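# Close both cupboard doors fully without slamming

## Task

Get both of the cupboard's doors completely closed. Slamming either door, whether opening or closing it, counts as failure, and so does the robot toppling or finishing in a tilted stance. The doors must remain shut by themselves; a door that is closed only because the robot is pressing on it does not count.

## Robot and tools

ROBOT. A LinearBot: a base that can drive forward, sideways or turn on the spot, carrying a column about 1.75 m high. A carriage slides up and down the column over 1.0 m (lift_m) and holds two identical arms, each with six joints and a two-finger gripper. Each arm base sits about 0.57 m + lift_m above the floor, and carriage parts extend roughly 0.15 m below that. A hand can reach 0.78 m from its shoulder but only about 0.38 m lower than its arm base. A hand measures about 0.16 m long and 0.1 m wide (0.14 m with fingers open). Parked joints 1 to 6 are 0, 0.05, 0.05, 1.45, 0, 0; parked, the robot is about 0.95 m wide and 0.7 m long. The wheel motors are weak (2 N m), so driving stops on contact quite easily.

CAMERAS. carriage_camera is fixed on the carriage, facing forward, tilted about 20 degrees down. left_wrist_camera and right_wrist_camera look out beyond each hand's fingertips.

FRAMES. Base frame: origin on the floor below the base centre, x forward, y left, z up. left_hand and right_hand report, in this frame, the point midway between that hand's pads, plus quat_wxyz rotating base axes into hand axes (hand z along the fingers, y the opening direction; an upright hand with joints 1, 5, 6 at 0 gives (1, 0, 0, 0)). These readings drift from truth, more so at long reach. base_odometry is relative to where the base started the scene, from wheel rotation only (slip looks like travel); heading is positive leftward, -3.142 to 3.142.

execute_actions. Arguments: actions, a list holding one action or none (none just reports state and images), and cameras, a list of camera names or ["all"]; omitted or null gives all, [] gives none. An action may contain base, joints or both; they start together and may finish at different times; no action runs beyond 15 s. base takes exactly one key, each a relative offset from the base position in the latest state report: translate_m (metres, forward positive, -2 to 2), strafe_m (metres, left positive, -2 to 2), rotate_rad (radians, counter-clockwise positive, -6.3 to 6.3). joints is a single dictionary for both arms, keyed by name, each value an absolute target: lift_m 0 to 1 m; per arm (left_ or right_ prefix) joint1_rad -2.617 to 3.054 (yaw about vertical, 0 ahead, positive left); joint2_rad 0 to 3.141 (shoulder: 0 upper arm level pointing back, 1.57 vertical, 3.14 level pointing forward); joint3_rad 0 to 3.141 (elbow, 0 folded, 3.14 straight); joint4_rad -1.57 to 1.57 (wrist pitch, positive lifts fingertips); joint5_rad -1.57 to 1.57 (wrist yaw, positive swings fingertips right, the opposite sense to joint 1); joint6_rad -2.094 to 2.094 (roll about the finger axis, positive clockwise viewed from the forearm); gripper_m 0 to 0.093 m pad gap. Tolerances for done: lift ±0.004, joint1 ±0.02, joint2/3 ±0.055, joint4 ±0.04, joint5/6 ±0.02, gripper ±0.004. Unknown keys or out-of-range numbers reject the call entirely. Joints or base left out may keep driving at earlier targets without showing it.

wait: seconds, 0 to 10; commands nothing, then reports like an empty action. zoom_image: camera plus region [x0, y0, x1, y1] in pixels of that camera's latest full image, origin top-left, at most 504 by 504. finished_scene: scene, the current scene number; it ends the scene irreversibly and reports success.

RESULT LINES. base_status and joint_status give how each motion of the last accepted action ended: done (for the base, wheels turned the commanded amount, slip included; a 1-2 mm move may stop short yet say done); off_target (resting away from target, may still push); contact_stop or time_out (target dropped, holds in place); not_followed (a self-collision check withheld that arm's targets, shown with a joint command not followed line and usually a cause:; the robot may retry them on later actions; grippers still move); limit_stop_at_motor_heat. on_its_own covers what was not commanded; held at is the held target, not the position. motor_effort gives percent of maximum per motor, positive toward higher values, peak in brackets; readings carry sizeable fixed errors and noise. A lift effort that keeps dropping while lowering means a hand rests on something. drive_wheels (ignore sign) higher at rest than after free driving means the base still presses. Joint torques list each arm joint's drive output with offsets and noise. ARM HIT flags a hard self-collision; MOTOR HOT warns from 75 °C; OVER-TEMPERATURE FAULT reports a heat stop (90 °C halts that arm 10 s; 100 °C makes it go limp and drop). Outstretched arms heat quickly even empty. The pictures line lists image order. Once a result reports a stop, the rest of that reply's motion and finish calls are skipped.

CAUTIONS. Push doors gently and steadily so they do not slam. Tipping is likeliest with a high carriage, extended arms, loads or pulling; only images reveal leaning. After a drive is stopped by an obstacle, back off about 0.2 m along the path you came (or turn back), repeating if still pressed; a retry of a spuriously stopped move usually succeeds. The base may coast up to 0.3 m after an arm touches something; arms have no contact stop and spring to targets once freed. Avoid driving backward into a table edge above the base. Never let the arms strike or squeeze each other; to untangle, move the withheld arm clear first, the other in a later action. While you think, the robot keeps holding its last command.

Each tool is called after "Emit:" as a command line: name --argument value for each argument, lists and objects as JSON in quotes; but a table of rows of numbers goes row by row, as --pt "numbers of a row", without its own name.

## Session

Emit:
execute_actions --actions '[]' --cameras '["carriage_camera"]'

Scene clock: 0.00 s.
Joint torques (N m, as the arm reports them, + toward a larger angle): no reading
base_odometry: x=+0.000 y=+0.000 heading=+0.000 (m, m, rad; odometry frame)
base_status: not commanded
joint_positions: lift_m=+0.303 left_joint1_rad=-0.001 left_joint2_rad=+0.047 left_joint3_rad=+0.041 left_joint4_rad=+1.431 left_joint5_rad=+0.034 left_joint6_rad=-0.043 left_gripper_m=+0.094 right_joint1_rad=+0.012 right_joint2_rad=+0.044 right_joint3_rad=+0.051 right_joint4_rad=+1.414 right_joint5_rad=-0.022 right_joint6_rad=+0.009 right_gripper_m=+0.095
joint_status: not commanded
motor_effort: lift_m=+26 drive_wheels=+5 (%)
left_hand: x=+0.3010 y=+0.3120 z=+1.3020 quat_wxyz=(+0.997, +0.015, +0.074, -0.023) (m; base frame)
right_hand: x=+0.3007 y=-0.3137 z=+1.3043 quat_wxyz=(+0.997, -0.011, +0.075, +0.011) (m; base frame)
pictures: carriage_camera
Images, in order (width x height): carriage_camera 504x504.

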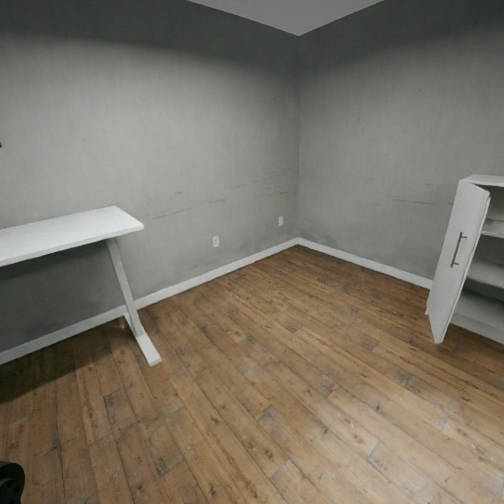

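Emit:
execute_actions --actions '[{"base":{"rotate_rad":-0.8},"joints":{"lift_m":0.0,"left_gripper_m":0,"right_gripper_m":0}}]' --cameras '["carriage_camera"]'

Emit:
execute_actions --actions '[{"base":{"translate_m":0.8}}]' --cameras '["carriage_camera"]'

Scene clock: 4.87 s.
Joint torques (N m, as the arm reports them, + toward a larger angle): left_arm=[ 0.12  4.58  7.27 -0.1   0.08  0.01] | right_arm=[ 0.12  5.04  6.79 -0.05 -0.04 -0.1 ]
base_odometry: x=+0.000 y=+0.000 heading=-0.798 (m, m, rad; odometry frame)
base_status: done
joint_positions: lift_m=+0.003 left_joint1_rad=-0.001 left_joint2_rad=+0.047 left_joint3_rad=+0.041 left_joint4_rad=+1.429 left_joint5_rad=+0.034 left_joint6_rad=-0.043 left_gripper_m=+0.000 right_joint1_rad=+0.012 right_joint2_rad=+0.044 right_joint3_rad=+0.051 right_joint4_rad=+1.414 right_joint5_rad=-0.022 right_joint6_rad=+0.009 right_gripper_m=+0.001
joint_status: all done
joint sent to its limit — the command would take lift_m past its lower limit, so that joint was sent only as far as its limit.
motor_effort: lift_m=+26(27) drive_wheels=+24(37) (%)
left_hand: x=+0.3013 y=+0.3120 z=+1.0019 quat_wxyz=(+0.997, +0.015, +0.074, -0.023) (m; base frame)
right_hand: x=+0.3006 y=-0.3137 z=+1.0044 quat_wxyz=(+0.997, -0.011, +0.075, +0.011) (m; base frame)
pictures: carriage_camera
Images, in order (width x height): carriage_camera 504x504.

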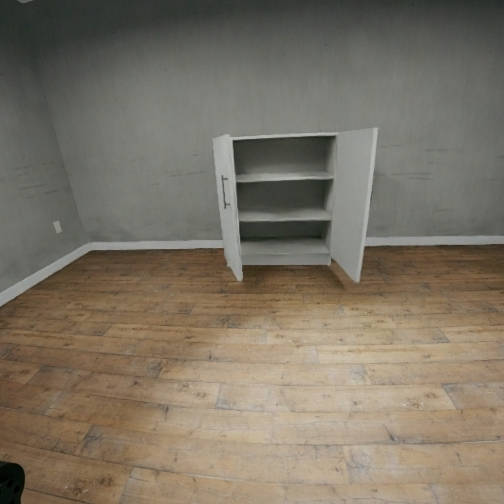

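Scene clock: 8.83 s.
Joint torques (N m, as the arm reports them, + toward a larger angle): left_arm=[ 0.13  4.5   7.34 -0.15  0.07  0.01] | right_arm=[ 0.11  5.1   6.78 -0.09 -0.04 -0.1 ]
base_odometry: x=+0.557 y=-0.574 heading=-0.800 (m, m, rad; odometry frame)
base_status: done
joint_positions: lift_m=+0.003 left_joint1_rad=-0.001 left_joint2_rad=+0.047 left_joint3_rad=+0.041 left_joint4_rad=+1.431 left_joint5_rad=+0.034 left_joint6_rad=-0.043 left_gripper_m=+0.000 right_joint1_rad=+0.012 right_joint2_rad=+0.044 right_joint3_rad=+0.051 right_joint4_rad=+1.414 right_joint5_rad=-0.022 right_joint6_rad=+0.009 right_gripper_m=+0.001
joint_status: not commanded
motor_effort: lift_m=+26(26) drive_wheels=-12(54) (%)
left_hand: x=+0.3010 y=+0.3120 z=+1.0020 quat_wxyz=(+0.997, +0.015, +0.074, -0.023) (m; base frame)
right_hand: x=+0.3006 y=-0.3137 z=+1.0044 quat_wxyz=(+0.997, -0.011, +0.075, +0.011) (m; base frame)
pictures: carriage_camera
Images, in order (width x height): carriage_camera 504x504.

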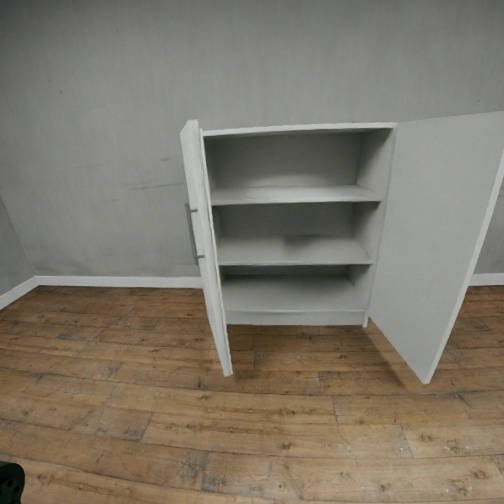

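Emit:
execute_actions --actions '[{"base":{"translate_m":0.2},"joints":{"left_joint1_rad":0.15,"left_joint5_rad":0.7,"left_joint2_rad":1.6,"left_joint3_rad":1.3,"left_joint4_rad":0.3}}]' --cameras '["carriage_camera"]'

Emit:
execute_actions --actions '[{"base":{"strafe_m":-0.2}}]' --cameras '["carriage_camera"]'

Scene clock: 15.23 s.
Joint torques (N m, as the arm reports them, + toward a larger angle): left_arm=[ 0.55 -9.06 11.05  2.28  0.23  0.01] | right_arm=[ 0.12  5.    6.67 -0.06 -0.04 -0.1 ]
base_odometry: x=+0.696 y=-0.718 heading=-0.801 (m, m, rad; odometry frame)
base_status: done
joint_positions: lift_m=+0.003 left_joint1_rad=+0.144 left_joint2_rad=+1.603 left_joint3_rad=+1.282 left_joint4_rad=+0.291 left_joint5_rad=+0.691 left_joint6_rad=-0.043 left_gripper_m=+0.000 right_joint1_rad=+0.012 right_joint2_rad=+0.044 right_joint3_rad=+0.051 right_joint4_rad=+1.415 right_joint5_rad=-0.022 right_joint6_rad=+0.009 right_gripper_m=+0.001
joint_status: all done
motor_effort: lift_m=+26(26) drive_wheels=-13(47) (%)
left_hand: x=+0.7603 y=+0.2795 z=+0.9250 quat_wxyz=(+0.667, +0.171, +0.695, -0.209) (m; base frame)
right_hand: x=+0.3004 y=-0.3137 z=+1.0044 quat_wxyz=(+0.997, -0.011, +0.074, +0.011) (m; base frame)
pictures: carriage_camera
Images, in order (width x height): carriage_camera 504x504.

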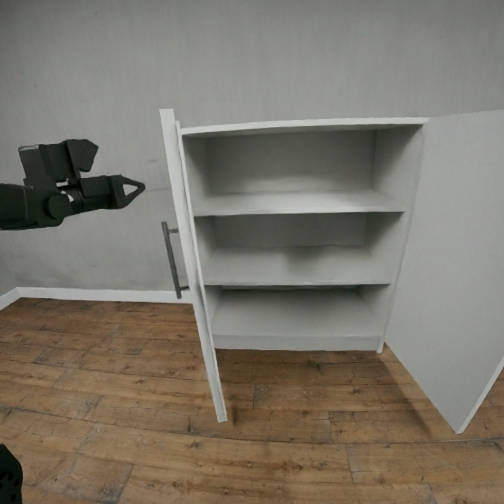

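Scene clock: 17.43 s.
Joint torques (N m, as the arm reports them, + toward a larger angle): left_arm=[ 0.1  -9.15 11.    2.24  0.25  0.01] | right_arm=[ 0.13  5.02  6.7  -0.09 -0.05 -0.1 ]
base_odometry: x=+0.553 y=-0.858 heading=-0.801 (m, m, rad; odometry frame)
base_status: done
joint_positions: lift_m=+0.003 left_joint1_rad=+0.152 left_joint2_rad=+1.603 left_joint3_rad=+1.282 left_joint4_rad=+0.294 left_joint5_rad=+0.691 left_joint6_rad=-0.042 left_gripper_m=+0.000 right_joint1_rad=+0.012 right_joint2_rad=+0.044 right_joint3_rad=+0.051 right_joint4_rad=+1.416 right_joint5_rad=-0.022 right_joint6_rad=+0.009 right_gripper_m=+0.001
joint_status: not commanded
motor_effort: lift_m=+26(26) drive_wheels=-3(41) (%)
left_hand: x=+0.7606 y=+0.2832 z=+0.9257 quat_wxyz=(+0.668, +0.170, +0.694, -0.206) (m; base frame)
right_hand: x=+0.3002 y=-0.3137 z=+1.0044 quat_wxyz=(+0.997, -0.011, +0.074, +0.011) (m; base frame)
pictures: carriage_camera
Images, in order (width x height): carriage_camera 504x504.

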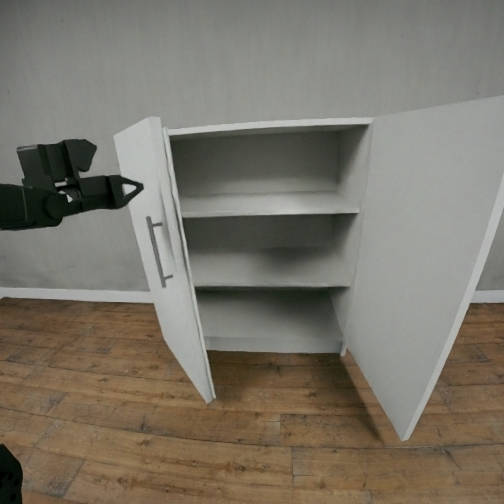

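Emit:
execute_actions --actions '[{"base":{"translate_m":0.19}}]' --cameras '[]'

Emit:
execute_actions --actions '[{"joints":{"left_joint2_rad":1.75,"left_joint3_rad":1.47,"right_joint1_rad":-1.3}}]' --cameras '["carriage_camera"]'

Emit:
execute_actions --actions '[{"base":{"translate_m":-0.15},"joints":{"right_joint2_rad":1.6,"right_joint3_rad":1.3,"right_joint4_rad":0.3,"right_joint5_rad":-0.6,"left_joint2_rad":0.3,"left_joint3_rad":0.1,"left_joint4_rad":1.4,"left_joint5_rad":0}}]' --cameras '[]'

Emit:
execute_actions --actions '[{"base":{"strafe_m":-0.2},"joints":{"right_joint1_rad":-0.9}}]' --cameras '[]'

Emit:
execute_actions --actions '[{"joints":{"right_joint1_rad":-0.1}}]' --cameras '["carriage_camera"]'

Scene clock: 25.17 s.
Joint torques (N m, as the arm reports them, + toward a larger angle): left_arm=[-0.15 -9.15 10.85  2.23  0.15  0.01] | right_arm=[ 0.11  5.    6.71 -0.06 -0.04 -0.1 ]
base_odometry: x=+0.685 y=-0.995 heading=-0.802 (m, m, rad; odometry frame)
base_status: done
joint_positions: lift_m=+0.003 left_joint1_rad=+0.154 left_joint2_rad=+1.603 left_joint3_rad=+1.283 left_joint4_rad=+0.296 left_joint5_rad=+0.696 left_joint6_rad=-0.042 left_gripper_m=+0.000 right_joint1_rad=+0.012 right_joint2_rad=+0.044 right_joint3_rad=+0.051 right_joint4_rad=+1.415 right_joint5_rad=-0.022 right_joint6_rad=+0.009 right_gripper_m=+0.001
joint_status: not commanded
motor_effort: lift_m=+26(26) drive_wheels=-9(42) (%)
left_hand: x=+0.7603 y=+0.2837 z=+0.9267 quat_wxyz=(+0.669, +0.171, +0.693, -0.207) (m; base frame)
right_hand: x=+0.3004 y=-0.3137 z=+1.0044 quat_wxyz=(+0.997, -0.011, +0.074, +0.011) (m; base frame)
pictures: none
No camera images: the call's "cameras" was empty. Leave "cameras" out to get every camera's image.

Scene clock: 26.77 s.
Joint torques (N m, as the arm reports them, + toward a larger angle): left_arm=[-0.12 -9.99 10.88  2.22  0.08  0.01] | right_arm=[-15.14   5.01   6.68  -0.08  -0.04  -0.09]
base_odometry: x=+0.685 y=-0.994 heading=-0.802 (m, m, rad; odometry frame)
base_status: not commanded
joint_positions: lift_m=+0.003 left_joint1_rad=+0.154 left_joint2_rad=+1.746 left_joint3_rad=+1.452 left_joint4_rad=+0.295 left_joint5_rad=+0.702 left_joint6_rad=-0.042 left_gripper_m=+0.000 right_joint1_rad=-0.917 right_joint2_rad=+0.044 right_joint3_rad=+0.051 right_joint4_rad=+1.415 right_joint5_rad=-0.021 right_joint6_rad=+0.008 right_gripper_m=+0.001
joint_status: right_joint1_rad off_target (ended at -0.916, target -1.300); the others done
motor_effort: lift_m=+26(26) drive_wheels=-7(10) (%)
left_hand: x=+0.7973 y=+0.2881 z=+0.9344 quat_wxyz=(+0.677, +0.177, +0.684, -0.206) (m; base frame)
right_hand: x=+0.2888 y=-0.3452 z=+1.0044 quat_wxyz=(+0.896, +0.024, +0.071, -0.437) (m; base frame)
pictures: carriage_camera
ARM HIT: the robot struck its own base hard.
Images, in order (width x height): carriage_camera 504x504.

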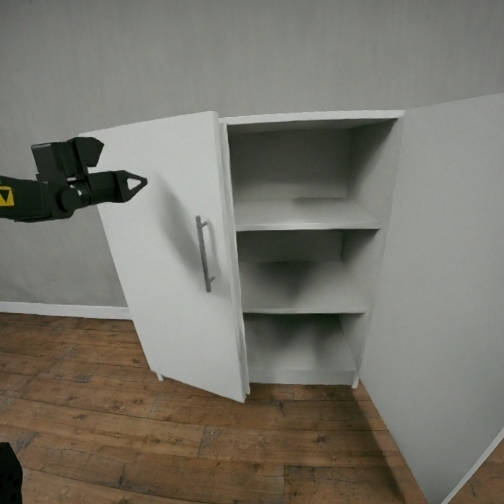

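Scene clock: 28.70 s.
Joint torques (N m, as the arm reports them, + toward a larger angle): left_arm=[0.05 2.13 6.87 0.34 0.   0.  ] | right_arm=[ 0.53 -9.8  10.7   2.04 -0.17 -0.1 ]
base_odometry: x=+0.580 y=-0.887 heading=-0.802 (m, m, rad; odometry frame)
base_status: done
joint_positions: lift_m=+0.003 left_joint1_rad=+0.151 left_joint2_rad=+0.311 left_joint3_rad=+0.110 left_joint4_rad=+1.407 left_joint5_rad=+0.008 left_joint6_rad=-0.042 left_gripper_m=+0.000 right_joint1_rad=-1.306 right_joint2_rad=+1.597 right_joint3_rad=+1.282 right_joint4_rad=+0.306 right_joint5_rad=-0.593 right_joint6_rad=+0.009 right_gripper_m=+0.001
joint_status: all done
on_its_own: right_joint1_rad moved -0.389 to your old target -1.300
motor_effort: lift_m=+26(26) drive_wheels=-7(47) (%)
left_hand: x=+0.3707 y=+0.3329 z=+1.0083 quat_wxyz=(+0.982, -0.014, +0.181, +0.053) (m; base frame)
right_hand: x=+0.4855 y=-0.7705 z=+0.9310 quat_wxyz=(+0.662, +0.252, +0.663, -0.241) (m; base frame)
pictures: none
No camera images: the call's "cameras" was empty. Leave "cameras" out to get every camera's image.

Scene clock: 30.87 s.
Joint torques (N m, as the arm reports them, + toward a larger angle): left_arm=[0.04 2.04 6.76 0.3  0.01 0.01] | right_arm=[-0.2  -9.89 10.6   2.   -0.06 -0.1 ]
base_odometry: x=+0.436 y=-1.026 heading=-0.802 (m, m, rad; odometry frame)
base_status: done
joint_positions: lift_m=+0.003 left_joint1_rad=+0.151 left_joint2_rad=+0.311 left_joint3_rad=+0.110 left_joint4_rad=+1.405 left_joint5_rad=+0.007 left_joint6_rad=-0.042 left_gripper_m=+0.000 right_joint1_rad=-0.898 right_joint2_rad=+1.597 right_joint3_rad=+1.285 right_joint4_rad=+0.308 right_joint5_rad=-0.601 right_joint6_rad=+0.009 right_gripper_m=+0.001
joint_status: all done
motor_effort: lift_m=+26(26) drive_wheels=-5(36) (%)
left_hand: x=+0.3712 y=+0.3331 z=+1.0081 quat_wxyz=(+0.982, -0.014, +0.182, +0.053) (m; base frame)
right_hand: x=+0.6475 y=-0.6437 z=+0.9326 quat_wxyz=(+0.699, +0.109, +0.700, -0.100) (m; base frame)
pictures: none
No camera images: the call's "cameras" was empty. Leave "cameras" out to get every camera's image.

Scene clock: 32.20 s.
Joint torques (N m, as the arm reports them, + toward a larger angle): left_arm=[0.04 2.02 6.8  0.33 0.01 0.  ] | right_arm=[ 0.19 -9.81 10.48  2.01 -0.04 -0.1 ]
base_odometry: x=+0.436 y=-1.026 heading=-0.802 (m, m, rad; odometry frame)
base_status: not commanded
joint_positions: lift_m=+0.003 left_joint1_rad=+0.151 left_joint2_rad=+0.311 left_joint3_rad=+0.110 left_joint4_rad=+1.405 left_joint5_rad=+0.007 left_joint6_rad=-0.042 left_gripper_m=+0.000 right_joint1_rad=-0.100 right_joint2_rad=+1.597 right_joint3_rad=+1.285 right_joint4_rad=+0.308 right_joint5_rad=-0.600 right_joint6_rad=+0.009 right_gripper_m=+0.001
joint_status: all done
motor_effort: lift_m=+25(26) drive_wheels=-3(5) (%)
left_hand: x=+0.3712 y=+0.3331 z=+1.0081 quat_wxyz=(+0.982, -0.014, +0.182, +0.053) (m; base frame)
right_hand: x=+0.7649 y=-0.2704 z=+0.9326 quat_wxyz=(+0.683, -0.172, +0.687, +0.179) (m; base frame)
pictures: carriage_camera
Images, in order (width x height): carriage_camera 504x504.

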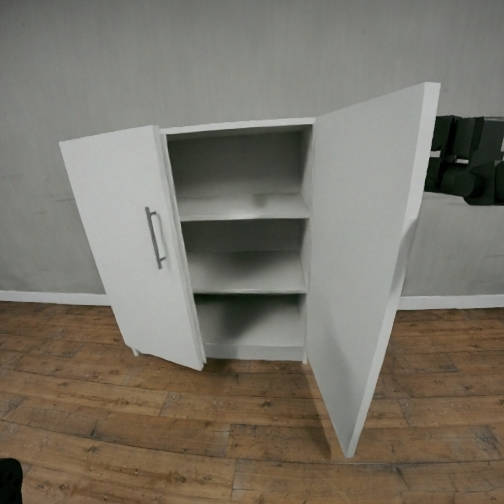

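Emit:
execute_actions --actions '[{"base":{"strafe_m":0.35}}]' --cameras '[]'

Emit:
execute_actions --actions '[{"joints":{"left_joint1_rad":-0.3,"left_joint2_rad":1.8,"left_joint3_rad":1.5,"left_joint4_rad":0.3}}]' --cameras '["carriage_camera"]'

Emit:
execute_actions --actions '[{"base":{"translate_m":0.16}}]' --cameras '["carriage_camera"]'

Scene clock: 38.40 s.
Joint torques (N m, as the arm reports them, + toward a larger angle): left_arm=[0.04 2.09 6.8  0.36 0.01 0.  ] | right_arm=[ 0.43 -9.94 10.45  1.98 -0.15 -0.09]
base_odometry: x=+0.688 y=-0.782 heading=-0.802 (m, m, rad; odometry frame)
base_status: done
joint_positions: lift_m=+0.003 left_joint1_rad=+0.151 left_joint2_rad=+0.311 left_joint3_rad=+0.110 left_joint4_rad=+1.402 left_joint5_rad=+0.006 left_joint6_rad=-0.042 left_gripper_m=+0.000 right_joint1_rad=-0.104 right_joint2_rad=+1.597 right_joint3_rad=+1.285 right_joint4_rad=+0.310 right_joint5_rad=-0.594 right_joint6_rad=+0.008 right_gripper_m=+0.001
joint_status: not commanded
motor_effort: lift_m=+26(26) drive_wheels=-5(57) (%)
left_hand: x=+0.3718 y=+0.3333 z=+1.0078 quat_wxyz=(+0.981, -0.015, +0.183, +0.053) (m; base frame)
right_hand: x=+0.7656 y=-0.2736 z=+0.9330 quat_wxyz=(+0.684, -0.169, +0.687, +0.174) (m; base frame)
pictures: none
No camera images: the call's "cameras" was empty. Leave "cameras" out to get every camera's image.

Scene clock: 40.10 s.
Joint torques (N m, as the arm reports them, + toward a larger angle): left_arm=[ -0.02 -10.77  11.4    2.44   0.03   0.01] | right_arm=[ 0.47 -9.85 10.57  2.03 -0.14 -0.09]
base_odometry: x=+0.688 y=-0.782 heading=-0.802 (m, m, rad; odometry frame)
base_status: not commanded
joint_positions: lift_m=+0.003 left_joint1_rad=-0.296 left_joint2_rad=+1.798 left_joint3_rad=+1.480 left_joint4_rad=+0.294 left_joint5_rad=+0.005 left_joint6_rad=-0.042 left_gripper_m=+0.000 right_joint1_rad=-0.104 right_joint2_rad=+1.597 right_joint3_rad=+1.285 right_joint4_rad=+0.310 right_joint5_rad=-0.594 right_joint6_rad=+0.008 right_gripper_m=+0.001
joint_status: all done
motor_effort: lift_m=+26(26) drive_wheels=-5(5) (%)
left_hand: x=+0.8147 y=+0.1488 z=+0.9194 quat_wxyz=(+0.688, +0.092, +0.710, -0.119) (m; base frame)
right_hand: x=+0.7656 y=-0.2736 z=+0.9330 quat_wxyz=(+0.684, -0.169, +0.687, +0.174) (m; base frame)
pictures: carriage_camera
Images, in order (width x height): carriage_camera 504x504.

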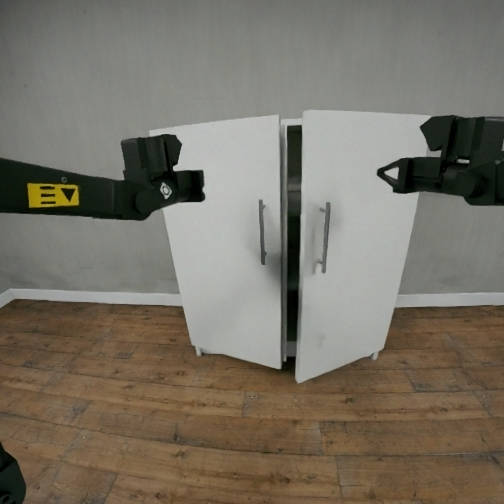

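Scene clock: 42.10 s.
Joint torques (N m, as the arm reports them, + toward a larger angle): left_arm=[ -0.12 -10.88  11.2    2.44   0.03   0.01] | right_arm=[ 0.43 -9.69 10.57  2.   -0.09 -0.1 ]
base_odometry: x=+0.799 y=-0.897 heading=-0.801 (m, m, rad; odometry frame)
base_status: done
joint_positions: lift_m=+0.003 left_joint1_rad=-0.297 left_joint2_rad=+1.798 left_joint3_rad=+1.482 left_joint4_rad=+0.295 left_joint5_rad=+0.005 left_joint6_rad=-0.042 left_gripper_m=+0.000 right_joint1_rad=-0.104 right_joint2_rad=+1.596 right_joint3_rad=+1.286 right_joint4_rad=+0.309 right_joint5_rad=-0.599 right_joint6_rad=+0.008 right_gripper_m=+0.001
joint_status: not commanded
motor_effort: lift_m=+26(26) drive_wheels=-9(42) (%)
left_hand: x=+0.8147 y=+0.1485 z=+0.9206 quat_wxyz=(+0.689, +0.092, +0.709, -0.120) (m; base frame)
right_hand: x=+0.7650 y=-0.2728 z=+0.9341 quat_wxyz=(+0.685, -0.170, +0.686, +0.176) (m; base frame)
pictures: carriage_camera
Images, in order (width x height): carriage_camera 504x504.

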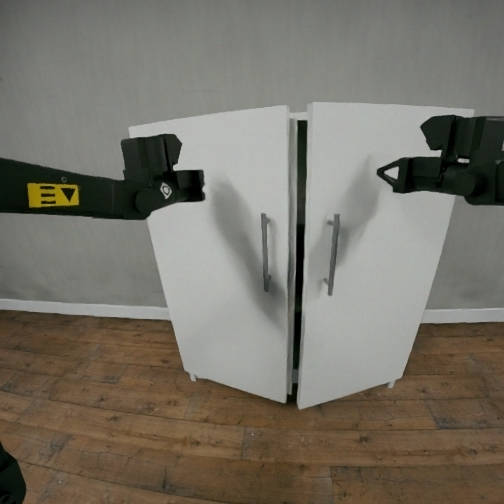

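Pull the right hand back by wrist, finish left first.

Emit:
execute_actions --actions '[{"base":{"translate_m":0.04},"joints":{"right_joint5_rad":-1.0}}]' --cameras '[]'

Emit:
execute_actions --actions '[{"base":{"translate_m":0.025}}]' --cameras '["carriage_camera"]'

Emit:
execute_actions --actions '[{"base":{"translate_m":0.04},"joints":{"left_joint2_rad":1.3,"left_joint3_rad":1.0}}]' --cameras '["carriage_camera"]'

Scene clock: 46.80 s.
Joint torques (N m, as the arm reports them, + toward a larger angle): left_arm=[ -0.18 -10.67  10.95   2.44   0.02   0.  ] | right_arm=[ 0.42 -9.47 10.29  1.84 -0.18 -0.09]
base_odometry: x=+0.827 y=-0.925 heading=-0.800 (m, m, rad; odometry frame)
base_status: done
joint_positions: lift_m=+0.003 left_joint1_rad=-0.298 left_joint2_rad=+1.797 left_joint3_rad=+1.484 left_joint4_rad=+0.295 left_joint5_rad=+0.007 left_joint6_rad=-0.042 left_gripper_m=+0.000 right_joint1_rad=-0.103 right_joint2_rad=+1.596 right_joint3_rad=+1.286 right_joint4_rad=+0.309 right_joint5_rad=-0.994 right_joint6_rad=+0.008 right_gripper_m=+0.001
joint_status: all done
motor_effort: lift_m=+26(26) drive_wheels=-8(44) (%)
left_hand: x=+0.8143 y=+0.1476 z=+0.9224 quat_wxyz=(+0.690, +0.093, +0.707, -0.121) (m; base frame)
right_hand: x=+0.7218 y=-0.2203 z=+0.9340 quat_wxyz=(+0.637, -0.302, +0.640, +0.307) (m; base frame)
pictures: none
No camera images: the call's "cameras" was empty. Leave "cameras" out to get every camera's image.

Scene clock: 47.73 s.
Joint torques (N m, as the arm reports them, + toward a larger angle): left_arm=[ -0.04 -10.7   10.91   2.42   0.02   0.01] | right_arm=[ 0.35 -9.6  10.19  1.82  0.   -0.09]
base_odometry: x=+0.845 y=-0.943 heading=-0.799 (m, m, rad; odometry frame)
base_status: done
joint_positions: lift_m=+0.003 left_joint1_rad=-0.299 left_joint2_rad=+1.797 left_joint3_rad=+1.486 left_joint4_rad=+0.295 left_joint5_rad=+0.006 left_joint6_rad=-0.042 left_gripper_m=+0.000 right_joint1_rad=-0.103 right_joint2_rad=+1.596 right_joint3_rad=+1.286 right_joint4_rad=+0.308 right_joint5_rad=-1.005 right_joint6_rad=+0.008 right_gripper_m=+0.001
joint_status: not commanded
motor_effort: lift_m=+26(26) drive_wheels=-10(46) (%)
left_hand: x=+0.8139 y=+0.1469 z=+0.9236 quat_wxyz=(+0.691, +0.093, +0.706, -0.121) (m; base frame)
right_hand: x=+0.7202 y=-0.2190 z=+0.9340 quat_wxyz=(+0.635, -0.306, +0.638, +0.311) (m; base frame)
pictures: carriage_camera
Images, in order (width x height): carriage_camera 504x504.

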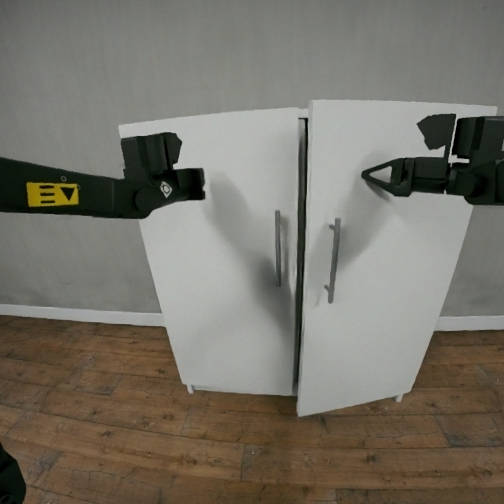

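Scene clock: 48.93 s.
Joint torques (N m, as the arm reports them, + toward a larger angle): left_arm=[ 0.09 -7.14  8.53  2.38  0.03  0.  ] | right_arm=[ 0.34 -9.55 10.21  1.84  0.01 -0.09]
base_odometry: x=+0.873 y=-0.972 heading=-0.798 (m, m, rad; odometry frame)
base_status: done
joint_positions: lift_m=+0.003 left_joint1_rad=-0.299 left_joint2_rad=+1.313 left_joint3_rad=+1.012 left_joint4_rad=+0.296 left_joint5_rad=+0.006 left_joint6_rad=-0.042 left_gripper_m=+0.000 right_joint1_rad=-0.103 right_joint2_rad=+1.596 right_joint3_rad=+1.286 right_joint4_rad=+0.307 right_joint5_rad=-1.007 right_joint6_rad=+0.008 right_gripper_m=+0.001
joint_status: all done
motor_effort: lift_m=+26(26) drive_wheels=-8(40) (%)
left_hand: x=+0.6933 y=+0.1841 z=+0.9266 quat_wxyz=(+0.695, +0.093, +0.703, -0.122) (m; base frame)
right_hand: x=+0.7201 y=-0.2189 z=+0.9338 quat_wxyz=(+0.634, -0.306, +0.638, +0.312) (m; base frame)
pictures: carriage_camera
Images, in order (width x height): carriage_camera 504x504.

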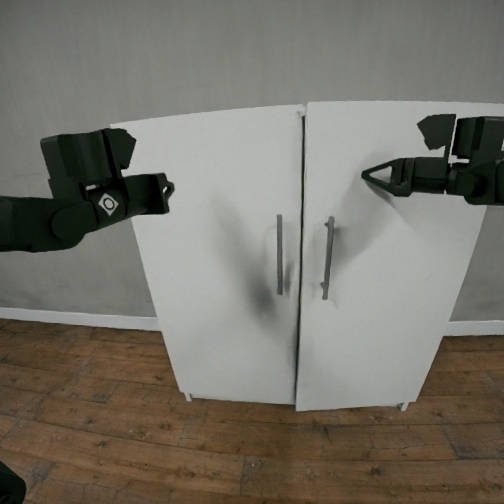

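Emit:
execute_actions --actions '[{"base":{"translate_m":0.025}}]' --cameras '[]'

Emit:
execute_actions --actions '[{"base":{"translate_m":0.025}}]' --cameras '["carriage_camera"]'

Scene clock: 52.77 s.
Joint torques (N m, as the arm reports them, + toward a larger angle): left_arm=[ 0.08 -7.18  8.47  2.4   0.03  0.01] | right_arm=[ 0.25 -9.45 10.12  1.82  0.01 -0.09]
base_odometry: x=+0.891 y=-0.990 heading=-0.797 (m, m, rad; odometry frame)
base_status: done
joint_positions: lift_m=+0.003 left_joint1_rad=-0.299 left_joint2_rad=+1.313 left_joint3_rad=+1.012 left_joint4_rad=+0.296 left_joint5_rad=+0.006 left_joint6_rad=-0.042 left_gripper_m=+0.000 right_joint1_rad=-0.103 right_joint2_rad=+1.596 right_joint3_rad=+1.286 right_joint4_rad=+0.308 right_joint5_rad=-1.007 right_joint6_rad=+0.008 right_gripper_m=+0.001
joint_status: not commanded
motor_effort: lift_m=+26(26) drive_wheels=-8(44) (%)
left_hand: x=+0.6933 y=+0.1842 z=+0.9264 quat_wxyz=(+0.695, +0.093, +0.703, -0.122) (m; base frame)
right_hand: x=+0.7200 y=-0.2189 z=+0.9339 quat_wxyz=(+0.634, -0.306, +0.638, +0.312) (m; base frame)
pictures: none
No camera images: the call's "cameras" was empty. Leave "cameras" out to get every camera's image.

Scene clock: 53.70 s.
Joint torques (N m, as the arm reports them, + toward a larger angle): left_arm=[ 0.07 -7.13  8.47  2.43  0.03  0.01] | right_arm=[ 0.44 -9.36 10.21  1.8   0.09 -0.09]
base_odometry: x=+0.909 y=-1.007 heading=-0.796 (m, m, rad; odometry frame)
base_status: done
joint_positions: lift_m=+0.003 left_joint1_rad=-0.299 left_joint2_rad=+1.313 left_joint3_rad=+1.012 left_joint4_rad=+0.296 left_joint5_rad=+0.006 left_joint6_rad=-0.042 left_gripper_m=+0.000 right_joint1_rad=-0.103 right_joint2_rad=+1.596 right_joint3_rad=+1.286 right_joint4_rad=+0.309 right_joint5_rad=-1.013 right_joint6_rad=+0.008 right_gripper_m=+0.001
joint_status: not commanded
motor_effort: lift_m=+26(26) drive_wheels=-8(43) (%)
left_hand: x=+0.6933 y=+0.1842 z=+0.9264 quat_wxyz=(+0.695, +0.093, +0.703, -0.122) (m; base frame)
right_hand: x=+0.7192 y=-0.2182 z=+0.9341 quat_wxyz=(+0.634, -0.308, +0.636, +0.313) (m; base frame)
pictures: carriage_camera
Images, in order (width x height): carriage_camera 504x504.

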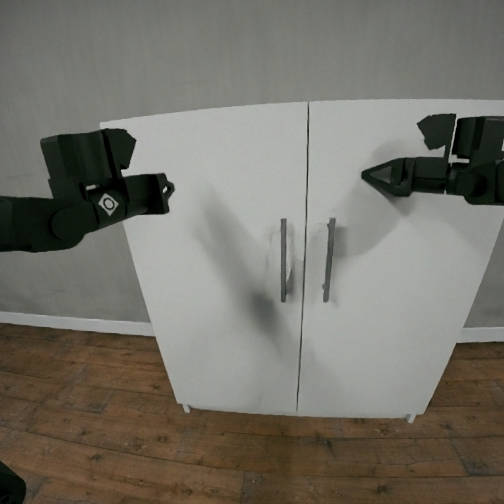

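Emit:
execute_actions --actions '[{"joints":{"right_joint5_rad":-0.9}}]' --cameras '[]'

Emit:
execute_actions --actions '[{"joints":{"right_joint5_rad":-1.2}}]' --cameras '[]'

Emit:
finished_scene --scene 2

Scene clock: 57.37 s.
Joint torques (N m, as the arm reports them, + toward a larger angle): left_arm=[ 0.09 -7.19  8.52  2.41  0.03  0.01] | right_arm=[ 0.17 -9.16 10.24  1.89  1.05 -0.09]
base_odometry: x=+0.909 y=-1.007 heading=-0.796 (m, m, rad; odometry frame)
base_status: not commanded
joint_positions: lift_m=+0.003 left_joint1_rad=-0.299 left_joint2_rad=+1.313 left_joint3_rad=+1.012 left_joint4_rad=+0.296 left_joint5_rad=+0.006 left_joint6_rad=-0.042 left_gripper_m=+0.000 right_joint1_rad=-0.100 right_joint2_rad=+1.593 right_joint3_rad=+1.286 right_joint4_rad=+0.300 right_joint5_rad=-0.999 right_joint6_rad=+0.008 right_gripper_m=+0.001
joint_status: right_joint5_rad off_target (ended at -0.999, target -0.900)
motor_effort: lift_m=+26(26) drive_wheels=-6(8) (%)
left_hand: x=+0.6933 y=+0.1842 z=+0.9264 quat_wxyz=(+0.695, +0.093, +0.703, -0.122) (m; base frame)
right_hand: x=+0.7201 y=-0.2186 z=+0.9338 quat_wxyz=(+0.634, -0.303, +0.640, +0.311) (m; base frame)
pictures: none
No camera images: the call's "cameras" was empty. Leave "cameras" out to get every camera's image.

Scene clock: 58.30 s.
Joint torques (N m, as the arm reports them, + toward a larger angle): left_arm=[ 0.07 -7.2   8.49  2.41  0.03  0.  ] | right_arm=[ 0.18 -9.04 10.09  1.75 -0.11 -0.09]
base_odometry: x=+0.909 y=-1.007 heading=-0.796 (m, m, rad; odometry frame)
base_status: not commanded
joint_positions: lift_m=+0.003 left_joint1_rad=-0.299 left_joint2_rad=+1.313 left_joint3_rad=+1.012 left_joint4_rad=+0.296 left_joint5_rad=+0.006 left_joint6_rad=-0.042 left_gripper_m=+0.000 right_joint1_rad=-0.100 right_joint2_rad=+1.593 right_joint3_rad=+1.286 right_joint4_rad=+0.301 right_joint5_rad=-1.197 right_joint6_rad=+0.008 right_gripper_m=+0.001
joint_status: all done
motor_effort: lift_m=+26(26) drive_wheels=-6(6) (%)
left_hand: x=+0.6933 y=+0.1842 z=+0.9264 quat_wxyz=(+0.695, +0.093, +0.703, -0.122) (m; base frame)
right_hand: x=+0.6915 y=-0.2001 z=+0.9342 quat_wxyz=(+0.600, -0.365, +0.607, +0.372) (m; base frame)
pictures: none
No camera images: the call's "cameras" was empty. Leave "cameras" out to get every camera's image.

The scene is finished: the task was done.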